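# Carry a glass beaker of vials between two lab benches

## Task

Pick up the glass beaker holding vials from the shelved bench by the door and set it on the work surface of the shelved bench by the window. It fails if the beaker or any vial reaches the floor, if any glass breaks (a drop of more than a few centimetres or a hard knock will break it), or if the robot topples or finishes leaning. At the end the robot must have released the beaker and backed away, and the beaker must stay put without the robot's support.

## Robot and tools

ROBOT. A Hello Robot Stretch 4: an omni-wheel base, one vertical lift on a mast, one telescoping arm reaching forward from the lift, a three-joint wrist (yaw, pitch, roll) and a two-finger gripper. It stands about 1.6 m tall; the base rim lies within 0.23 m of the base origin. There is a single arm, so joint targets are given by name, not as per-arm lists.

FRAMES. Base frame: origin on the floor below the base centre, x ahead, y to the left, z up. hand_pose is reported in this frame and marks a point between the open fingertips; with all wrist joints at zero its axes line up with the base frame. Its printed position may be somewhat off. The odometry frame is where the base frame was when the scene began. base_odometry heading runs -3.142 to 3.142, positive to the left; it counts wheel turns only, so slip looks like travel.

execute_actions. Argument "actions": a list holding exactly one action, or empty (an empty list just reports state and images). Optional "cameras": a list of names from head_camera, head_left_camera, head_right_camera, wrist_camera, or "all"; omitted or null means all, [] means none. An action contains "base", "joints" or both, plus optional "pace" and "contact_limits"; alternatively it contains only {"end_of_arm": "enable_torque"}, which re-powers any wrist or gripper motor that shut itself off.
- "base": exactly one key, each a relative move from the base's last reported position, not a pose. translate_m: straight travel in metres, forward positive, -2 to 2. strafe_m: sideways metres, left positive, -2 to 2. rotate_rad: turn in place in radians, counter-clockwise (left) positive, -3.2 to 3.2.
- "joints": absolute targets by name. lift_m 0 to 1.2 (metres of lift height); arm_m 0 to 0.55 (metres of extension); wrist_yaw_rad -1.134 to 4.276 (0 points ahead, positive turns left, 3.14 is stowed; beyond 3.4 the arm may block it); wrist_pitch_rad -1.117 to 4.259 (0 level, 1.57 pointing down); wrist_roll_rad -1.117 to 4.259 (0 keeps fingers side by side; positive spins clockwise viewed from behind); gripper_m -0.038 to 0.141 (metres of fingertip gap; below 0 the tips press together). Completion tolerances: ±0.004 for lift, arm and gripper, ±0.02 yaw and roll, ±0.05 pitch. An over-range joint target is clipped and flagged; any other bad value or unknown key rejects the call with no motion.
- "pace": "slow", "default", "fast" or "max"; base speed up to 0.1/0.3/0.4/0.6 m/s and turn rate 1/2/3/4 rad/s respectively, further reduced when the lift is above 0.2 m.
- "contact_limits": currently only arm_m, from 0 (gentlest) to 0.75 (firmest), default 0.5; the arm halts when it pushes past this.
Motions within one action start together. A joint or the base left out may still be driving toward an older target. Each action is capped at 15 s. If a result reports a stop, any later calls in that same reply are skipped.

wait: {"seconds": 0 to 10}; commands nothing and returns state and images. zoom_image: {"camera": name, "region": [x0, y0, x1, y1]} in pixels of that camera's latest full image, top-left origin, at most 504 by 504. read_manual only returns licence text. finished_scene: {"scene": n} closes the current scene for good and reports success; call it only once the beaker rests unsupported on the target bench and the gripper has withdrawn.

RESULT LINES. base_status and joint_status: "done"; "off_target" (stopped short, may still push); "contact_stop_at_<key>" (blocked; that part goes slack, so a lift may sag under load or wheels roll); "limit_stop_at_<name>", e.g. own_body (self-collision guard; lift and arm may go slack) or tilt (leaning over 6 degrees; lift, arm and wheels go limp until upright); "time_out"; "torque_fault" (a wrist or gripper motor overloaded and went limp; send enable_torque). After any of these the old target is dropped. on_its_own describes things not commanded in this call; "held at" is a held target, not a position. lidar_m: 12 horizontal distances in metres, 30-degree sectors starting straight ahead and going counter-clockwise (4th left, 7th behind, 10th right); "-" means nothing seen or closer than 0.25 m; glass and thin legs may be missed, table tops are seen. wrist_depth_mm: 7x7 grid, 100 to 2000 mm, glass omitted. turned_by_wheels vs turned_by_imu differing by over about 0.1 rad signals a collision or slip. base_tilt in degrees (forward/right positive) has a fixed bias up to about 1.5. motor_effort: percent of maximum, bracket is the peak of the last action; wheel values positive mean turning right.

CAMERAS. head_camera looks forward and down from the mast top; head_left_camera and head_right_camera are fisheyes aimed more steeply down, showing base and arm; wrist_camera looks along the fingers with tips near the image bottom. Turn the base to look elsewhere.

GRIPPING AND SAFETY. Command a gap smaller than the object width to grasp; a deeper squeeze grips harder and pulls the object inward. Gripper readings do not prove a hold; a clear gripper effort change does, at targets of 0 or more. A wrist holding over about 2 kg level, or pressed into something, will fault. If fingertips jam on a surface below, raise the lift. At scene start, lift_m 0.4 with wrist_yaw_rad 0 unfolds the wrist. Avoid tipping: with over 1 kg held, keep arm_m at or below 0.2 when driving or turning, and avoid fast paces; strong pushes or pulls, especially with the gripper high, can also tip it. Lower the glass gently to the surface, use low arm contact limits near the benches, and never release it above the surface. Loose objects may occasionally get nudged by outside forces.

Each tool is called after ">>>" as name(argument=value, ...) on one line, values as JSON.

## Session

>>> execute_actions(actions=[])

Scene clock: 0.00 s.
base_odometry: x=+0.000 y=+0.000 heading=+0.000 (m, m, rad; odometry frame)
turned_by_wheels: +0.000 (rad since the last result)
turned_by_imu: +0.000 (rad since the last result)
base_tilt: forward=+0.7 right=-0.3 (deg)
lidar_m: 1.84 1.87 1.56 1.45 1.48 1.43 1.29 1.32 2.00 1.20 1.22 1.52
base_status: not commanded
joint_positions: lift_m=+0.284 arm_m=-0.001 wrist_yaw_rad=+3.041 wrist_pitch_rad=+0.021 wrist_roll_rad=-0.010 gripper_m=+0.057
joint_status: not commanded
motor_effort: lift_m=+20 arm_m=+0 wrist_yaw_rad=+2 wrist_pitch_rad=-6 wrist_roll_rad=+1 gripper_m=-3 wheel_0=-1 wheel_1=+0 wheel_2=+0 (%)
hand_pose: x=-0.1086 y=+0.1159 z=+0.4557 quat_wxyz=(+0.050, -0.011, -0.004, +0.999) (m; base frame)
wrist_depth_mm: 170 206 - - - - 1983 / 143 144 - - - - 1983 / - 134 1430 1983 - - 1808 / - 139 225 - - - 1808 / 119 141 - - - - 1921 / 1983 - - 1863 208 1618 1464 / 1499 1397 1182 1182 1205 1008 1078
pictures: head_camera, head_left_camera, head_right_camera, wrist_camera
camera_calibration (this result's frames):
wrist_camera: T_world_to_cam=[[0.0528321, 0.992913, -0.106452, -0.0445928], [-0.0410689, -0.10435, -0.993692, 0.530501], [-0.997759, 0.0568707, 0.0352648, 0.0922292], [0, 0, 0, 1]] pos_world=[0.116165, 0.0943894, 0.519155]
Images, in order (width x height): head_camera 420x560, head_left_camera 420x672, head_right_camera 420x672, wrist_camera 616x392.

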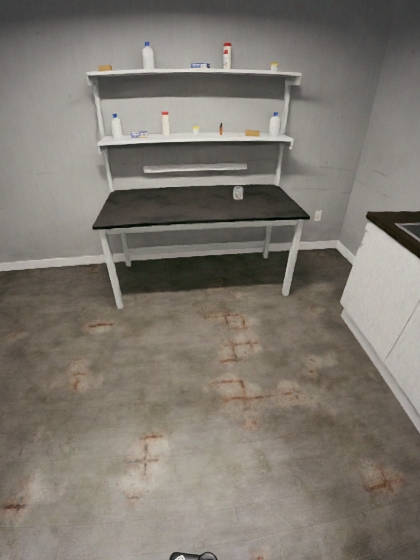

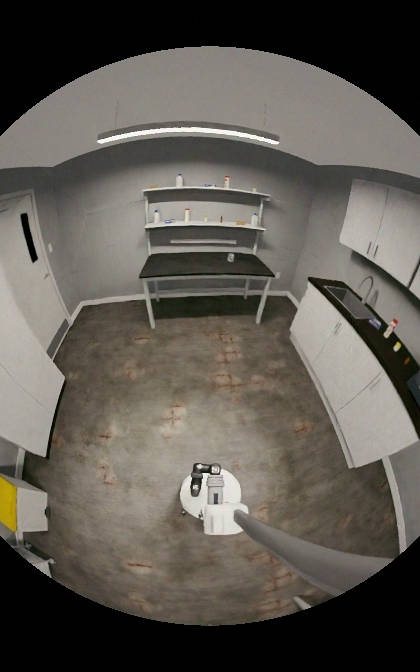

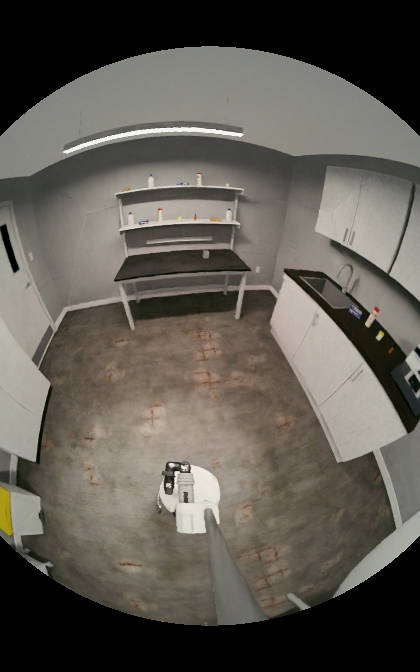

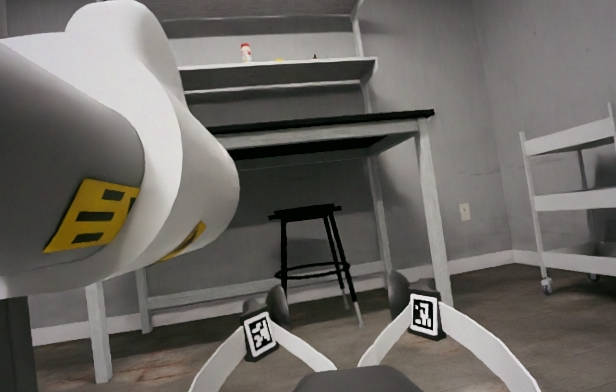

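>>> execute_actions(actions=[{"base":{"rotate_rad":0.117},"joints":{"lift_m":0.65,"wrist_yaw_rad":0,"gripper_m":0.141},"pace":"fast"}], cameras=[])

>>> execute_actions(actions=[{"base":{"translate_m":1.3},"pace":"fast"}], cameras=[])

>>> execute_actions(actions=[{"base":{"strafe_m":-0.38},"pace":"fast"}], cameras=["head_camera","wrist_camera"])

Scene clock: 22.60 s.
base_odometry: x=+0.000 y=+0.000 heading=+0.117 (m, m, rad; odometry frame)
turned_by_wheels: +0.117 (rad since the last result)
turned_by_imu: +0.121 (rad since the last result)
base_tilt: forward=+0.6 right=-0.3 (deg)
lidar_m: 1.82 1.91 1.49 1.44 1.51 1.37 1.32 1.36 1.92 1.21 1.25 1.69
base_status: done
joint_positions: lift_m=+0.650 arm_m=-0.001 wrist_yaw_rad=+0.001 wrist_pitch_rad=+0.021 wrist_roll_rad=-0.010 gripper_m=+0.141
joint_status: all done
motor_effort: lift_m=+24(24) arm_m=+0(0) wrist_yaw_rad=+1(1) wrist_pitch_rad=-6(7) wrist_roll_rad=+1(1) gripper_m=-2(4) wheel_0=+1(5) wheel_1=+1(6) wheel_2=+1(7) (%)
hand_pose: x=+0.4581 y=-0.0873 z=+0.8217 quat_wxyz=(+1.000, -0.005, +0.011, +0.000) (m; base frame)
wrist_depth_mm: - - - - - - - / - - - - - - - / - - - - - - - / - - - - - - - / - - - - - - - / - - - - - 185 - / - - 1756 170 1983 1808 1756
pictures: none
No camera images: the call's "cameras" was empty. Leave "cameras" out to get every camera's image.

Scene clock: 27.17 s.
base_odometry: x=+1.291 y=+0.152 heading=+0.118 (m, m, rad; odometry frame)
turned_by_wheels: +0.000 (rad since the last result)
turned_by_imu: -0.005 (rad since the last result)
base_tilt: forward=+0.6 right=-0.2 (deg)
lidar_m: 0.54 0.58 0.76 1.49 1.52 2.11 3.34 1.74 1.24 1.18 0.80 0.58
base_status: done
joint_positions: lift_m=+0.650 arm_m=-0.001 wrist_yaw_rad=+0.000 wrist_pitch_rad=+0.021 wrist_roll_rad=-0.010 gripper_m=+0.141
joint_status: not commanded
motor_effort: lift_m=+24(25) arm_m=+0(1) wrist_yaw_rad=+2(1) wrist_pitch_rad=-5(6) wrist_roll_rad=+0(1) gripper_m=-1(1) wheel_0=+1(7) wheel_1=+1(6) wheel_2=+0(11) (%)
hand_pose: x=+0.4581 y=-0.0874 z=+0.8217 quat_wxyz=(+1.000, -0.005, +0.011, +0.000) (m; base frame)
wrist_depth_mm: 1160 1160 1160 1160 1160 1160 854 / 1160 976 931 917 991 1160 1060 / 1160 1138 1160 1138 1138 1138 1138 / 1138 1160 1160 1118 1118 1118 1098 / 1160 1138 1160 1138 866 699 591 / 715 615 508 466 410 186 342 / 382 340 324 170 319 349 349
pictures: none
No camera images: the call's "cameras" was empty. Leave "cameras" out to get every camera's image.

Scene clock: 29.37 s.
base_odometry: x=+1.335 y=-0.225 heading=+0.117 (m, m, rad; odometry frame)
turned_by_wheels: +0.000 (rad since the last result)
turned_by_imu: +0.000 (rad since the last result)
base_tilt: forward=+0.6 right=-0.3 (deg)
lidar_m: 0.54 0.58 0.79 1.87 1.92 2.63 2.82 1.19 0.83 0.80 0.83 0.58
base_status: done
joint_positions: lift_m=+0.650 arm_m=-0.001 wrist_yaw_rad=+0.000 wrist_pitch_rad=+0.021 wrist_roll_rad=-0.010 gripper_m=+0.141
joint_status: not commanded
motor_effort: lift_m=+24(25) arm_m=+0(0) wrist_yaw_rad=+1(2) wrist_pitch_rad=-8(7) wrist_roll_rad=+0(2) gripper_m=+0(0) wheel_0=-2(11) wheel_1=+1(13) wheel_2=-2(2) (%)
hand_pose: x=+0.4581 y=-0.0874 z=+0.8217 quat_wxyz=(+1.000, -0.005, +0.011, +0.000) (m; base frame)
wrist_depth_mm: 1182 1182 1182 1160 1160 1160 1138 / 1182 991 946 946 991 1078 1138 / 1060 1182 1160 1160 1138 1138 1138 / 1160 1182 1160 1138 1138 1160 1138 / 1138 1160 1160 1138 891 699 615 / 715 609 512 469 410 186 342 / 384 340 330 171 325 359 355
pictures: head_camera, wrist_camera
camera_calibration (this result's frames):
wrist_camera: T_world_to_cam=[[0.047062, -0.993203, -0.106452, -0.00465197], [0.0303781, 0.107944, -0.993693, 0.882077], [0.99843, 0.0435314, 0.0352517, -0.259257], [0, 0, 0, 1]] pos_world=[0.232273, -0.0885496, 0.885158]
Images, in order (width x height): head_camera 420x560, wrist_camera 616x392.

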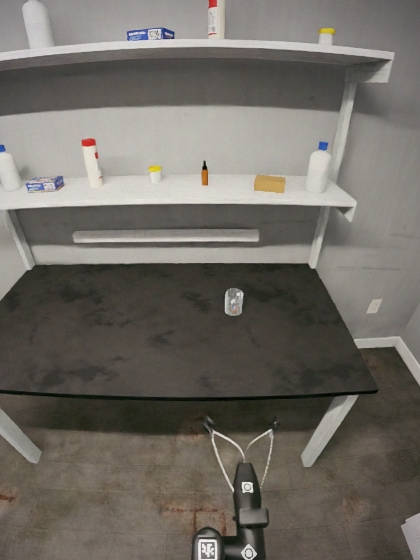

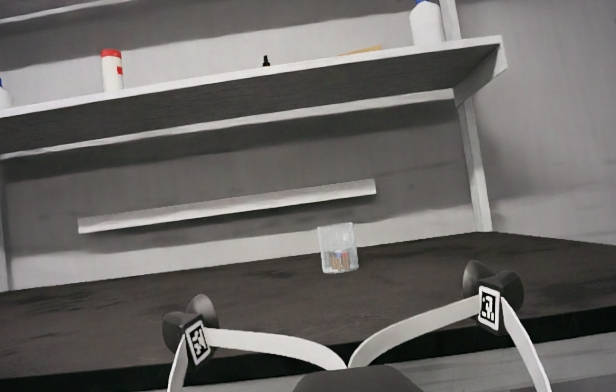

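>>> execute_actions(actions=[{"joints":{"arm_m":0.38}}], cameras=["wrist_camera"])

Scene clock: 36.30 s.
base_odometry: x=+1.335 y=-0.225 heading=+0.117 (m, m, rad; odometry frame)
turned_by_wheels: +0.000 (rad since the last result)
turned_by_imu: +0.001 (rad since the last result)
base_tilt: forward=+0.7 right=-0.2 (deg)
lidar_m: 0.55 0.58 0.79 1.87 1.90 2.62 2.82 1.21 0.83 0.79 0.83 0.59
base_status: not commanded
joint_positions: lift_m=+0.650 arm_m=+0.379 wrist_yaw_rad=+0.000 wrist_pitch_rad=+0.021 wrist_roll_rad=-0.010 gripper_m=+0.141
joint_status: all done
motor_effort: lift_m=+24(24) arm_m=+8(9) wrist_yaw_rad=+2(1) wrist_pitch_rad=-7(7) wrist_roll_rad=+1(1) gripper_m=+0(0) wheel_0=-1(2) wheel_1=+2(2) wheel_2=-1(2) (%)
hand_pose: x=+0.8380 y=-0.0874 z=+0.8218 quat_wxyz=(+1.000, -0.005, +0.011, +0.000) (m; base frame)
wrist_depth_mm: 535 559 591 634 676 707 759 / 707 788 778 778 768 768 750 / 788 768 778 768 768 750 741 / 778 768 768 750 750 750 750 / 778 768 759 759 741 683 580 / 699 603 500 427 397 185 336 / 377 332 265 170 258 241 229
pictures: wrist_camera
camera_calibration (this result's frames):
wrist_camera: T_world_to_cam=[[0.0470648, -0.993204, -0.106447, -0.0225372], [0.0304947, 0.107944, -0.993689, 0.87047], [0.998426, 0.0435217, 0.0353678, -0.638659], [0, 0, 0, 1]] pos_world=[0.61217, -0.0885502, 0.885165]
Images, in order (width x height): wrist_camera 616x392.

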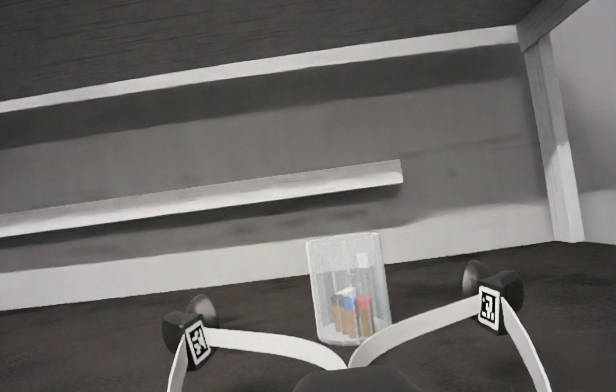

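>>> execute_actions(actions=[{"joints":{"arm_m":0.48}}], cameras=["wrist_camera"])

Scene clock: 40.13 s.
base_odometry: x=+1.335 y=-0.225 heading=+0.117 (m, m, rad; odometry frame)
turned_by_wheels: +0.000 (rad since the last result)
turned_by_imu: +0.001 (rad since the last result)
base_tilt: forward=+0.6 right=-0.3 (deg)
lidar_m: 0.55 0.58 0.79 1.85 1.90 2.63 2.82 1.20 0.84 0.79 0.83 0.58
base_status: not commanded
joint_positions: lift_m=+0.650 arm_m=+0.479 wrist_yaw_rad=+0.000 wrist_pitch_rad=+0.021 wrist_roll_rad=-0.010 gripper_m=+0.141
joint_status: all done
motor_effort: lift_m=+25(24) arm_m=+8(8) wrist_yaw_rad=+2(2) wrist_pitch_rad=-6(6) wrist_roll_rad=+0(1) gripper_m=-1(0) wheel_0=-2(2) wheel_1=+1(3) wheel_2=-1(1) (%)
hand_pose: x=+0.9380 y=-0.0874 z=+0.8218 quat_wxyz=(+1.000, -0.005, +0.011, +0.000) (m; base frame)
wrist_depth_mm: 530 559 591 676 668 668 603 / 683 691 668 676 661 661 661 / 668 676 668 668 654 654 654 / 676 597 591 654 661 654 654 / 676 668 661 654 654 647 580 / 661 597 496 459 384 186 334 / 375 332 265 170 239 239 230
pictures: wrist_camera
camera_calibration (this result's frames):
wrist_camera: T_world_to_cam=[[0.0469917, -0.993207, -0.106447, -0.0271967], [0.0305002, 0.107942, -0.993689, 0.867416], [0.99843, 0.0434484, 0.0353654, -0.738518], [0, 0, 0, 1]] pos_world=[0.71218, -0.0885548, 0.885165]
Images, in order (width x height): wrist_camera 616x392.

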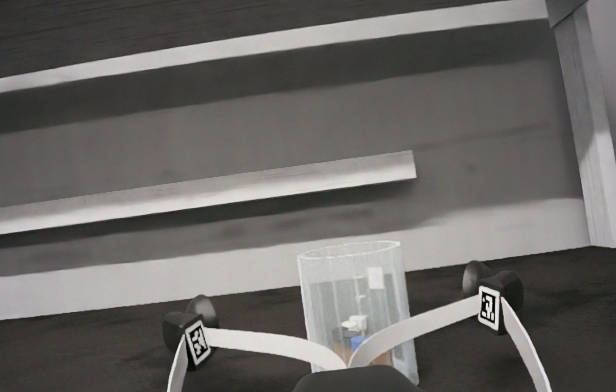

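>>> execute_actions(actions=[{"joints":{"gripper_m":0.03}}], cameras=["wrist_camera"])

Scene clock: 43.43 s.
base_odometry: x=+1.335 y=-0.225 heading=+0.117 (m, m, rad; odometry frame)
turned_by_wheels: +0.000 (rad since the last result)
turned_by_imu: +0.001 (rad since the last result)
base_tilt: forward=+0.6 right=-0.3 (deg)
lidar_m: 0.56 0.57 0.80 1.87 1.92 2.63 2.81 1.19 0.84 0.80 0.81 0.58
base_status: not commanded
joint_positions: lift_m=+0.650 arm_m=+0.479 wrist_yaw_rad=+0.000 wrist_pitch_rad=+0.021 wrist_roll_rad=-0.010 gripper_m=+0.030
joint_status: all done
motor_effort: lift_m=+25(24) arm_m=+7(8) wrist_yaw_rad=+2(3) wrist_pitch_rad=-5(5) wrist_roll_rad=-1(0) gripper_m=-17(16) wheel_0=-1(2) wheel_1=+2(2) wheel_2=-1(1) (%)
hand_pose: x=+0.9380 y=-0.0875 z=+0.8218 quat_wxyz=(+1.000, -0.005, +0.011, +0.000) (m; base frame)
wrist_depth_mm: 535 564 585 668 661 661 603 / 683 683 676 668 668 668 661 / 691 676 668 668 668 654 654 / 676 597 580 654 654 654 647 / 668 668 661 661 647 647 585 / 668 597 517 399 206 355 334 / 375 336 257 227 242 221 240
pictures: wrist_camera
camera_calibration (this result's frames):
wrist_camera: T_world_to_cam=[[0.0468934, -0.993212, -0.106447, -0.0271331], [0.0305111, 0.107938, -0.993689, 0.867409], [0.998434, 0.0433497, 0.0353656, -0.738521], [0, 0, 0, 1]] pos_world=[0.712171, -0.088561, 0.885165]
Images, in order (width x height): wrist_camera 616x392.

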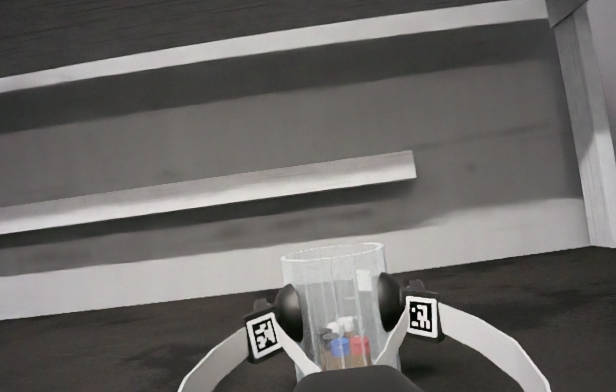

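>>> execute_actions(actions=[{"joints":{"lift_m":0.70}}], cameras=[])

>>> execute_actions(actions=[{"joints":{"arm_m":0.0,"lift_m":0.85}}], cameras=["wrist_camera"])

Scene clock: 47.20 s.
base_odometry: x=+1.335 y=-0.225 heading=+0.117 (m, m, rad; odometry frame)
turned_by_wheels: +0.000 (rad since the last result)
turned_by_imu: +0.001 (rad since the last result)
base_tilt: forward=+0.6 right=-0.2 (deg)
lidar_m: 0.56 0.57 0.81 1.87 1.92 2.61 2.82 1.20 0.82 0.79 0.82 0.58
base_status: not commanded
joint_positions: lift_m=+0.700 arm_m=+0.479 wrist_yaw_rad=+0.000 wrist_pitch_rad=+0.023 wrist_roll_rad=-0.010 gripper_m=+0.030
joint_status: all done
motor_effort: lift_m=+25(26) arm_m=+8(8) wrist_yaw_rad=+2(2) wrist_pitch_rad=-8(11) wrist_roll_rad=-1(1) gripper_m=-18(17) wheel_0=-2(1) wheel_1=+2(2) wheel_2=-1(1) (%)
hand_pose: x=+0.9380 y=-0.0875 z=+0.8712 quat_wxyz=(+1.000, -0.005, +0.011, +0.000) (m; base frame)
wrist_depth_mm: 455 480 504 539 569 621 597 / 597 683 676 668 661 654 661 / 676 668 661 668 661 654 654 / 668 668 668 661 654 647 647 / 627 661 661 647 647 647 647 / 668 661 654 559 206 500 462 / 530 477 362 228 340 312 340
pictures: none
No camera images: the call's "cameras" was empty. Leave "cameras" out to get every camera's image.

Scene clock: 49.70 s.
base_odometry: x=+1.335 y=-0.225 heading=+0.117 (m, m, rad; odometry frame)
turned_by_wheels: +0.000 (rad since the last result)
turned_by_imu: +0.001 (rad since the last result)
base_tilt: forward=+0.6 right=-0.3 (deg)
lidar_m: 0.54 0.57 0.80 1.87 1.90 2.62 2.83 1.20 0.84 0.79 0.82 0.59
base_status: not commanded
joint_positions: lift_m=+0.850 arm_m=+0.001 wrist_yaw_rad=+0.000 wrist_pitch_rad=+0.023 wrist_roll_rad=-0.010 gripper_m=+0.030
joint_status: all done
motor_effort: lift_m=+25(25) arm_m=-8(7) wrist_yaw_rad=+2(2) wrist_pitch_rad=-12(11) wrist_roll_rad=+1(1) gripper_m=-19(16) wheel_0=-2(2) wheel_1=+2(2) wheel_2=-2(1) (%)
hand_pose: x=+0.4607 y=-0.0874 z=+1.0211 quat_wxyz=(+1.000, -0.005, +0.011, +0.000) (m; base frame)
wrist_depth_mm: 960 1025 1060 1160 1160 1160 1118 / 1205 1182 1182 1160 1160 1138 1138 / 1160 1182 1160 1160 976 946 1138 / 1098 1160 1138 1160 1160 1118 1118 / 1160 1160 1138 1138 1138 1118 1138 / 1160 1138 1160 1078 205 976 1138 / 1008 904 691 228 647 597 640
pictures: wrist_camera
camera_calibration (this result's frames):
wrist_camera: T_world_to_cam=[[0.0467057, -0.993212, -0.106533, 0.016649], [0.0286792, 0.107939, -0.993744, 1.08099], [0.998497, 0.0433582, 0.0335258, -0.267191], [0, 0, 0, 1]] pos_world=[0.23501, -0.0885605, 1.08496]
Images, in order (width x height): wrist_camera 616x392.

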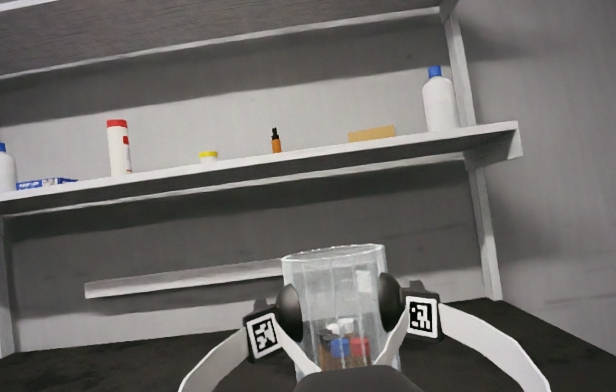

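>>> execute_actions(actions=[{"base":{"rotate_rad":3.07}}], cameras=["head_camera"])

Scene clock: 54.97 s.
base_odometry: x=+1.335 y=-0.225 heading=-3.096 (m, m, rad; odometry frame)
turned_by_wheels: +3.070 (rad since the last result)
turned_by_imu: +3.137 (rad since the last result)
base_tilt: forward=+0.6 right=-0.3 (deg)
lidar_m: 2.59 1.28 0.84 0.79 0.81 0.60 0.55 0.56 0.73 1.86 1.88 2.44
base_status: done
joint_positions: lift_m=+0.850 arm_m=+0.001 wrist_yaw_rad=+0.000 wrist_pitch_rad=+0.023 wrist_roll_rad=-0.010 gripper_m=+0.030
joint_status: not commanded
motor_effort: lift_m=+24(26) arm_m=-8(8) wrist_yaw_rad=+1(0) wrist_pitch_rad=-10(12) wrist_roll_rad=+1(1) gripper_m=-16(17) wheel_0=-1(7) wheel_1=+1(7) wheel_2=-1(10) (%)
hand_pose: x=+0.4607 y=-0.0873 z=+1.0213 quat_wxyz=(+1.000, -0.005, +0.011, +0.000) (m; base frame)
wrist_depth_mm: - - - - - - - / - - - - - - - / - - - - - - - / - - - - - - - / - - - - - - - / - - - - 205 - - / - - - 228 - - -
pictures: head_camera
Images, in order (width x height): head_camera 420x560.

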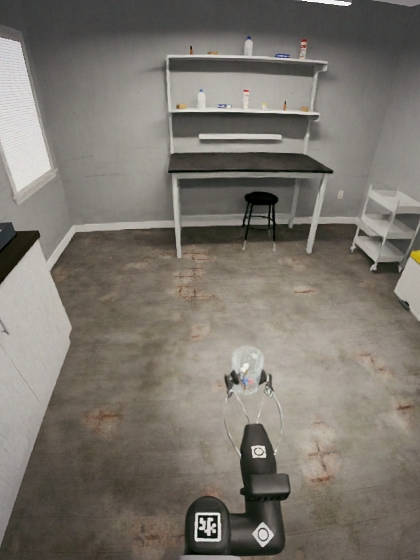

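>>> execute_actions(actions=[{"base":{"strafe_m":0.15},"pace":"fast"}], cameras=[])

>>> execute_actions(actions=[{"base":{"translate_m":2.0},"pace":"fast"}], cameras=["head_camera","wrist_camera"])

Scene clock: 66.73 s.
base_odometry: x=+1.342 y=-0.375 heading=-3.096 (m, m, rad; odometry frame)
turned_by_wheels: +0.000 (rad since the last result)
turned_by_imu: +0.001 (rad since the last result)
base_tilt: forward=+0.7 right=-0.3 (deg)
lidar_m: 2.57 1.04 0.71 0.65 0.66 0.60 0.57 0.58 0.78 2.02 2.03 2.68
base_status: done
joint_positions: lift_m=+0.850 arm_m=+0.001 wrist_yaw_rad=+0.000 wrist_pitch_rad=+0.023 wrist_roll_rad=-0.010 gripper_m=+0.030
joint_status: not commanded
motor_effort: lift_m=+24(24) arm_m=-8(8) wrist_yaw_rad=+1(1) wrist_pitch_rad=-13(10) wrist_roll_rad=-1(1) gripper_m=-18(17) wheel_0=+1(9) wheel_1=-1(12) wheel_2=-2(1) (%)
hand_pose: x=+0.4607 y=-0.0874 z=+1.0213 quat_wxyz=(+1.000, -0.005, +0.011, +0.000) (m; base frame)
wrist_depth_mm: - - - - - - - / - - - - - - - / - - - - - - - / - - - - - - - / - - - - - - - / 1138 - - - 205 - - / 1078 - - 228 - - -
pictures: none
No camera images: the call's "cameras" was empty. Leave "cameras" out to get every camera's image.

Scene clock: 73.20 s.
base_odometry: x=-0.656 y=-0.466 heading=-3.096 (m, m, rad; odometry frame)
turned_by_wheels: +0.000 (rad since the last result)
turned_by_imu: -0.007 (rad since the last result)
base_tilt: forward=+0.7 right=-0.3 (deg)
lidar_m: 0.57 0.60 1.52 1.46 0.99 1.11 3.25 2.63 2.02 1.83 0.94 0.64
base_status: done
joint_positions: lift_m=+0.850 arm_m=+0.001 wrist_yaw_rad=+0.000 wrist_pitch_rad=+0.023 wrist_roll_rad=-0.010 gripper_m=+0.030
joint_status: not commanded
motor_effort: lift_m=+24(24) arm_m=-8(8) wrist_yaw_rad=+3(1) wrist_pitch_rad=-12(11) wrist_roll_rad=+0(0) gripper_m=-19(18) wheel_0=+1(6) wheel_1=+1(6) wheel_2=+2(12) (%)
hand_pose: x=+0.4607 y=-0.0874 z=+1.0213 quat_wxyz=(+1.000, -0.005, +0.011, +0.000) (m; base frame)
wrist_depth_mm: 1182 1182 1205 1205 1255 1255 1255 / 1160 1160 1182 991 1042 1025 1078 / 1160 1182 1098 1182 1182 1229 1229 / 1138 1160 1160 1160 1205 1229 1229 / 1160 1160 1138 1160 1160 960 854 / 1118 1182 732 569 205 500 459 / 1118 473 364 227 370 370 375
pictures: head_camera, wrist_camera
camera_calibration (this result's frames):
wrist_camera: T_world_to_cam=[[0.0467831, -0.993208, -0.10653, 0.0166457], [0.0287418, 0.107941, -0.993742, 1.08109], [0.998491, 0.0434284, 0.0335964, -0.267236], [0, 0, 0, 1]] pos_world=[0.234981, -0.0885561, 1.08508]
Images, in order (width x height): head_camera 420x560, wrist_camera 616x392.

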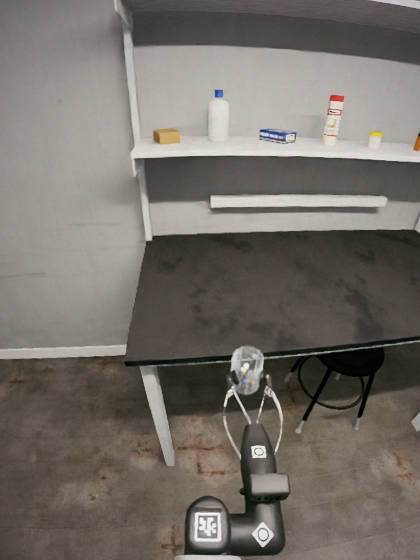

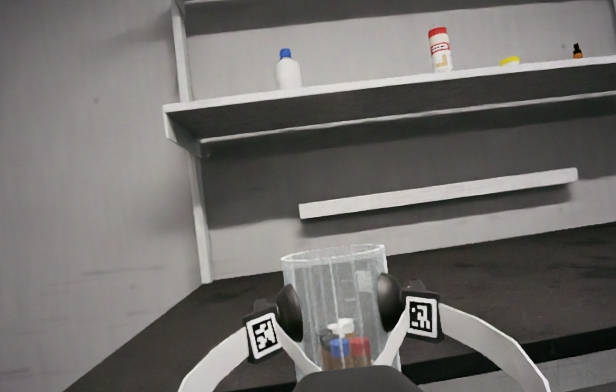

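>>> execute_actions(actions=[{"joints":{"arm_m":0.3}}], cameras=[])

Scene clock: 77.93 s.
base_odometry: x=-0.656 y=-0.466 heading=-3.096 (m, m, rad; odometry frame)
turned_by_wheels: +0.000 (rad since the last result)
turned_by_imu: +0.001 (rad since the last result)
base_tilt: forward=+0.7 right=-0.3 (deg)
lidar_m: 0.59 0.61 1.52 1.45 0.98 1.10 3.25 2.63 2.02 1.81 0.93 0.64
base_status: not commanded
joint_positions: lift_m=+0.850 arm_m=+0.299 wrist_yaw_rad=+0.000 wrist_pitch_rad=+0.023 wrist_roll_rad=-0.010 gripper_m=+0.030
joint_status: all done
motor_effort: lift_m=+24(24) arm_m=+8(8) wrist_yaw_rad=+2(3) wrist_pitch_rad=-10(11) wrist_roll_rad=-1(1) gripper_m=-17(16) wheel_0=+1(1) wheel_1=+0(0) wheel_2=+2(2) (%)
hand_pose: x=+0.7580 y=-0.0874 z=+1.0213 quat_wxyz=(+1.000, -0.005, +0.011, +0.000) (m; base frame)
wrist_depth_mm: 866 878 707 609 615 627 676 / 854 621 715 778 854 904 917 / 878 866 878 891 891 904 931 / 842 866 866 866 904 904 904 / 842 854 866 878 891 904 820 / 842 842 715 559 206 496 459 / 831 469 357 227 336 309 332
pictures: none
No camera images: the call's "cameras" was empty. Leave "cameras" out to get every camera's image.

>>> execute_actions(actions=[{"joints":{"lift_m":0.806},"pace":"slow"}], cameras=["wrist_camera"])

Scene clock: 82.50 s.
base_odometry: x=-0.656 y=-0.466 heading=-3.096 (m, m, rad; odometry frame)
turned_by_wheels: +0.000 (rad since the last result)
turned_by_imu: +0.001 (rad since the last result)
base_tilt: forward=+0.6 right=-0.3 (deg)
lidar_m: 0.58 0.60 1.54 1.46 0.99 1.12 3.26 2.65 2.02 1.81 0.93 0.61
base_status: not commanded
joint_positions: lift_m=+0.806 arm_m=+0.299 wrist_yaw_rad=+0.000 wrist_pitch_rad=+0.023 wrist_roll_rad=-0.010 gripper_m=+0.030
joint_status: all done
motor_effort: lift_m=+15(23) arm_m=+8(8) wrist_yaw_rad=+2(1) wrist_pitch_rad=-12(11) wrist_roll_rad=+1(2) gripper_m=-17(17) wheel_0=+1(1) wheel_1=+0(0) wheel_2=+2(2) (%)
hand_pose: x=+0.7580 y=-0.0874 z=+0.9781 quat_wxyz=(+1.000, -0.005, +0.011, +0.000) (m; base frame)
wrist_depth_mm: 878 580 597 634 668 715 778 / 866 732 820 891 891 917 931 / 866 878 878 891 891 904 931 / 842 866 866 891 891 891 904 / 842 866 866 878 878 699 591 / 842 668 530 413 204 366 345 / 389 349 265 227 250 229 248
pictures: wrist_camera
camera_calibration (this result's frames):
wrist_camera: T_world_to_cam=[[0.046927, -0.993202, -0.106526, -0.00194089], [0.0288108, 0.107945, -0.993739, 1.02954], [0.998483, 0.0435641, 0.0336805, -0.562713], [0, 0, 0, 1]] pos_world=[0.532288, -0.0885475, 1.04184]
Images, in order (width x height): wrist_camera 616x392.

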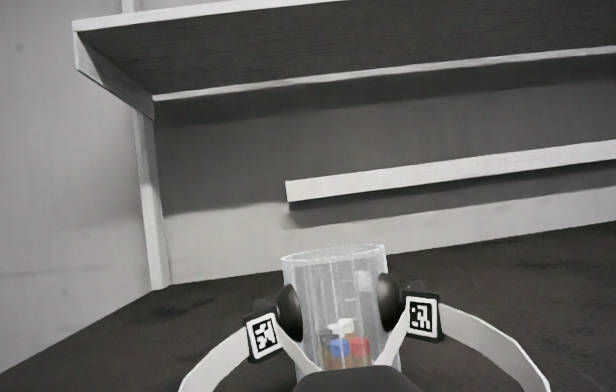

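>>> execute_actions(actions=[{"joints":{"gripper_m":0.141}}], cameras=[])

>>> execute_actions(actions=[{"joints":{"arm_m":0.0}}], cameras=["wrist_camera","head_camera"])

Scene clock: 87.23 s.
base_odometry: x=-0.656 y=-0.466 heading=-3.096 (m, m, rad; odometry frame)
turned_by_wheels: +0.000 (rad since the last result)
turned_by_imu: +0.001 (rad since the last result)
base_tilt: forward=+0.6 right=-0.3 (deg)
lidar_m: 0.58 0.60 1.53 1.46 0.99 1.12 3.25 2.62 2.03 1.81 0.94 0.64
base_status: not commanded
joint_positions: lift_m=+0.806 arm_m=+0.299 wrist_yaw_rad=+0.000 wrist_pitch_rad=+0.022 wrist_roll_rad=-0.010 gripper_m=+0.141
joint_status: all done
motor_effort: lift_m=+15(14) arm_m=+8(8) wrist_yaw_rad=+1(1) wrist_pitch_rad=-7(12) wrist_roll_rad=+0(1) gripper_m=-2(20) wheel_0=+1(1) wheel_1=+0(0) wheel_2=+2(2) (%)
hand_pose: x=+0.7580 y=-0.0874 z=+0.9784 quat_wxyz=(+1.000, -0.005, +0.011, +0.000) (m; base frame)
wrist_depth_mm: 878 585 585 627 661 707 778 / 878 723 820 904 904 917 931 / 866 866 878 891 891 917 917 / 866 854 878 866 891 917 904 / 854 854 854 866 866 715 603 / 842 683 521 473 410 186 349 / 402 345 274 170 266 250 239
pictures: none
No camera images: the call's "cameras" was empty. Leave "cameras" out to get every camera's image.

Scene clock: 89.23 s.
base_odometry: x=-0.656 y=-0.466 heading=-3.096 (m, m, rad; odometry frame)
turned_by_wheels: +0.000 (rad since the last result)
turned_by_imu: +0.001 (rad since the last result)
base_tilt: forward=+0.6 right=-0.3 (deg)
lidar_m: 0.58 0.59 1.52 1.46 0.99 1.13 3.25 2.64 2.03 1.80 0.92 0.64
base_status: not commanded
joint_positions: lift_m=+0.806 arm_m=+0.001 wrist_yaw_rad=+0.000 wrist_pitch_rad=+0.021 wrist_roll_rad=-0.010 gripper_m=+0.141
joint_status: all done
motor_effort: lift_m=+15(14) arm_m=-8(8) wrist_yaw_rad=+3(1) wrist_pitch_rad=-5(8) wrist_roll_rad=+0(0) gripper_m=+0(0) wheel_0=+1(1) wheel_1=+0(0) wheel_2=+2(2) (%)
hand_pose: x=+0.4607 y=-0.0874 z=+0.9785 quat_wxyz=(+1.000, -0.005, +0.011, +0.000) (m; base frame)
wrist_depth_mm: 1182 1182 1205 1205 1229 1229 1281 / 1160 1182 976 1008 1008 1078 1205 / 1138 1182 1182 1182 1205 1205 1229 / 1118 1138 1182 1182 1182 1160 1229 / 1138 1160 1160 1160 904 732 627 / 1118 1138 535 484 430 186 394 / 778 366 364 171 410 413 418
pictures: head_camera, wrist_camera
camera_calibration (this result's frames):
wrist_camera: T_world_to_cam=[[0.0469193, -0.99321, -0.106455, 0.0119404], [0.0303302, 0.10794, -0.993695, 1.0378], [0.998438, 0.0433946, 0.0351887, -0.267383], [0, 0, 0, 1]] pos_world=[0.234928, -0.0885582, 1.04194]
Images, in order (width x height): head_camera 420x560, wrist_camera 616x392.

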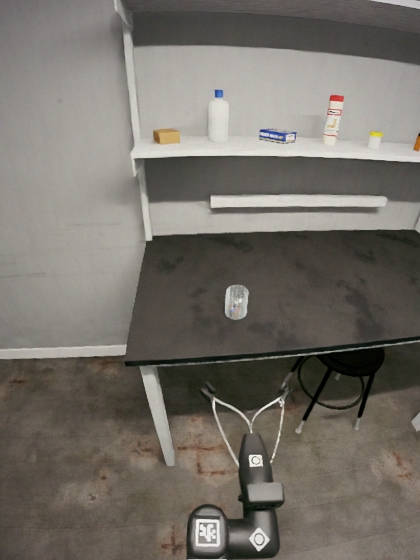

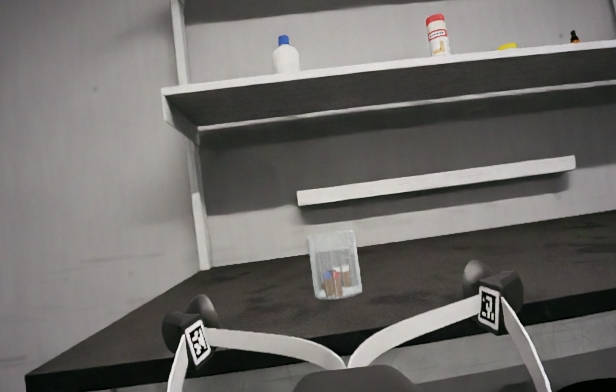

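The beaker is on the work surface and the gripper is clear of the bench.

>>> finished_scene(scene=2)

The scene is finished: the task was done.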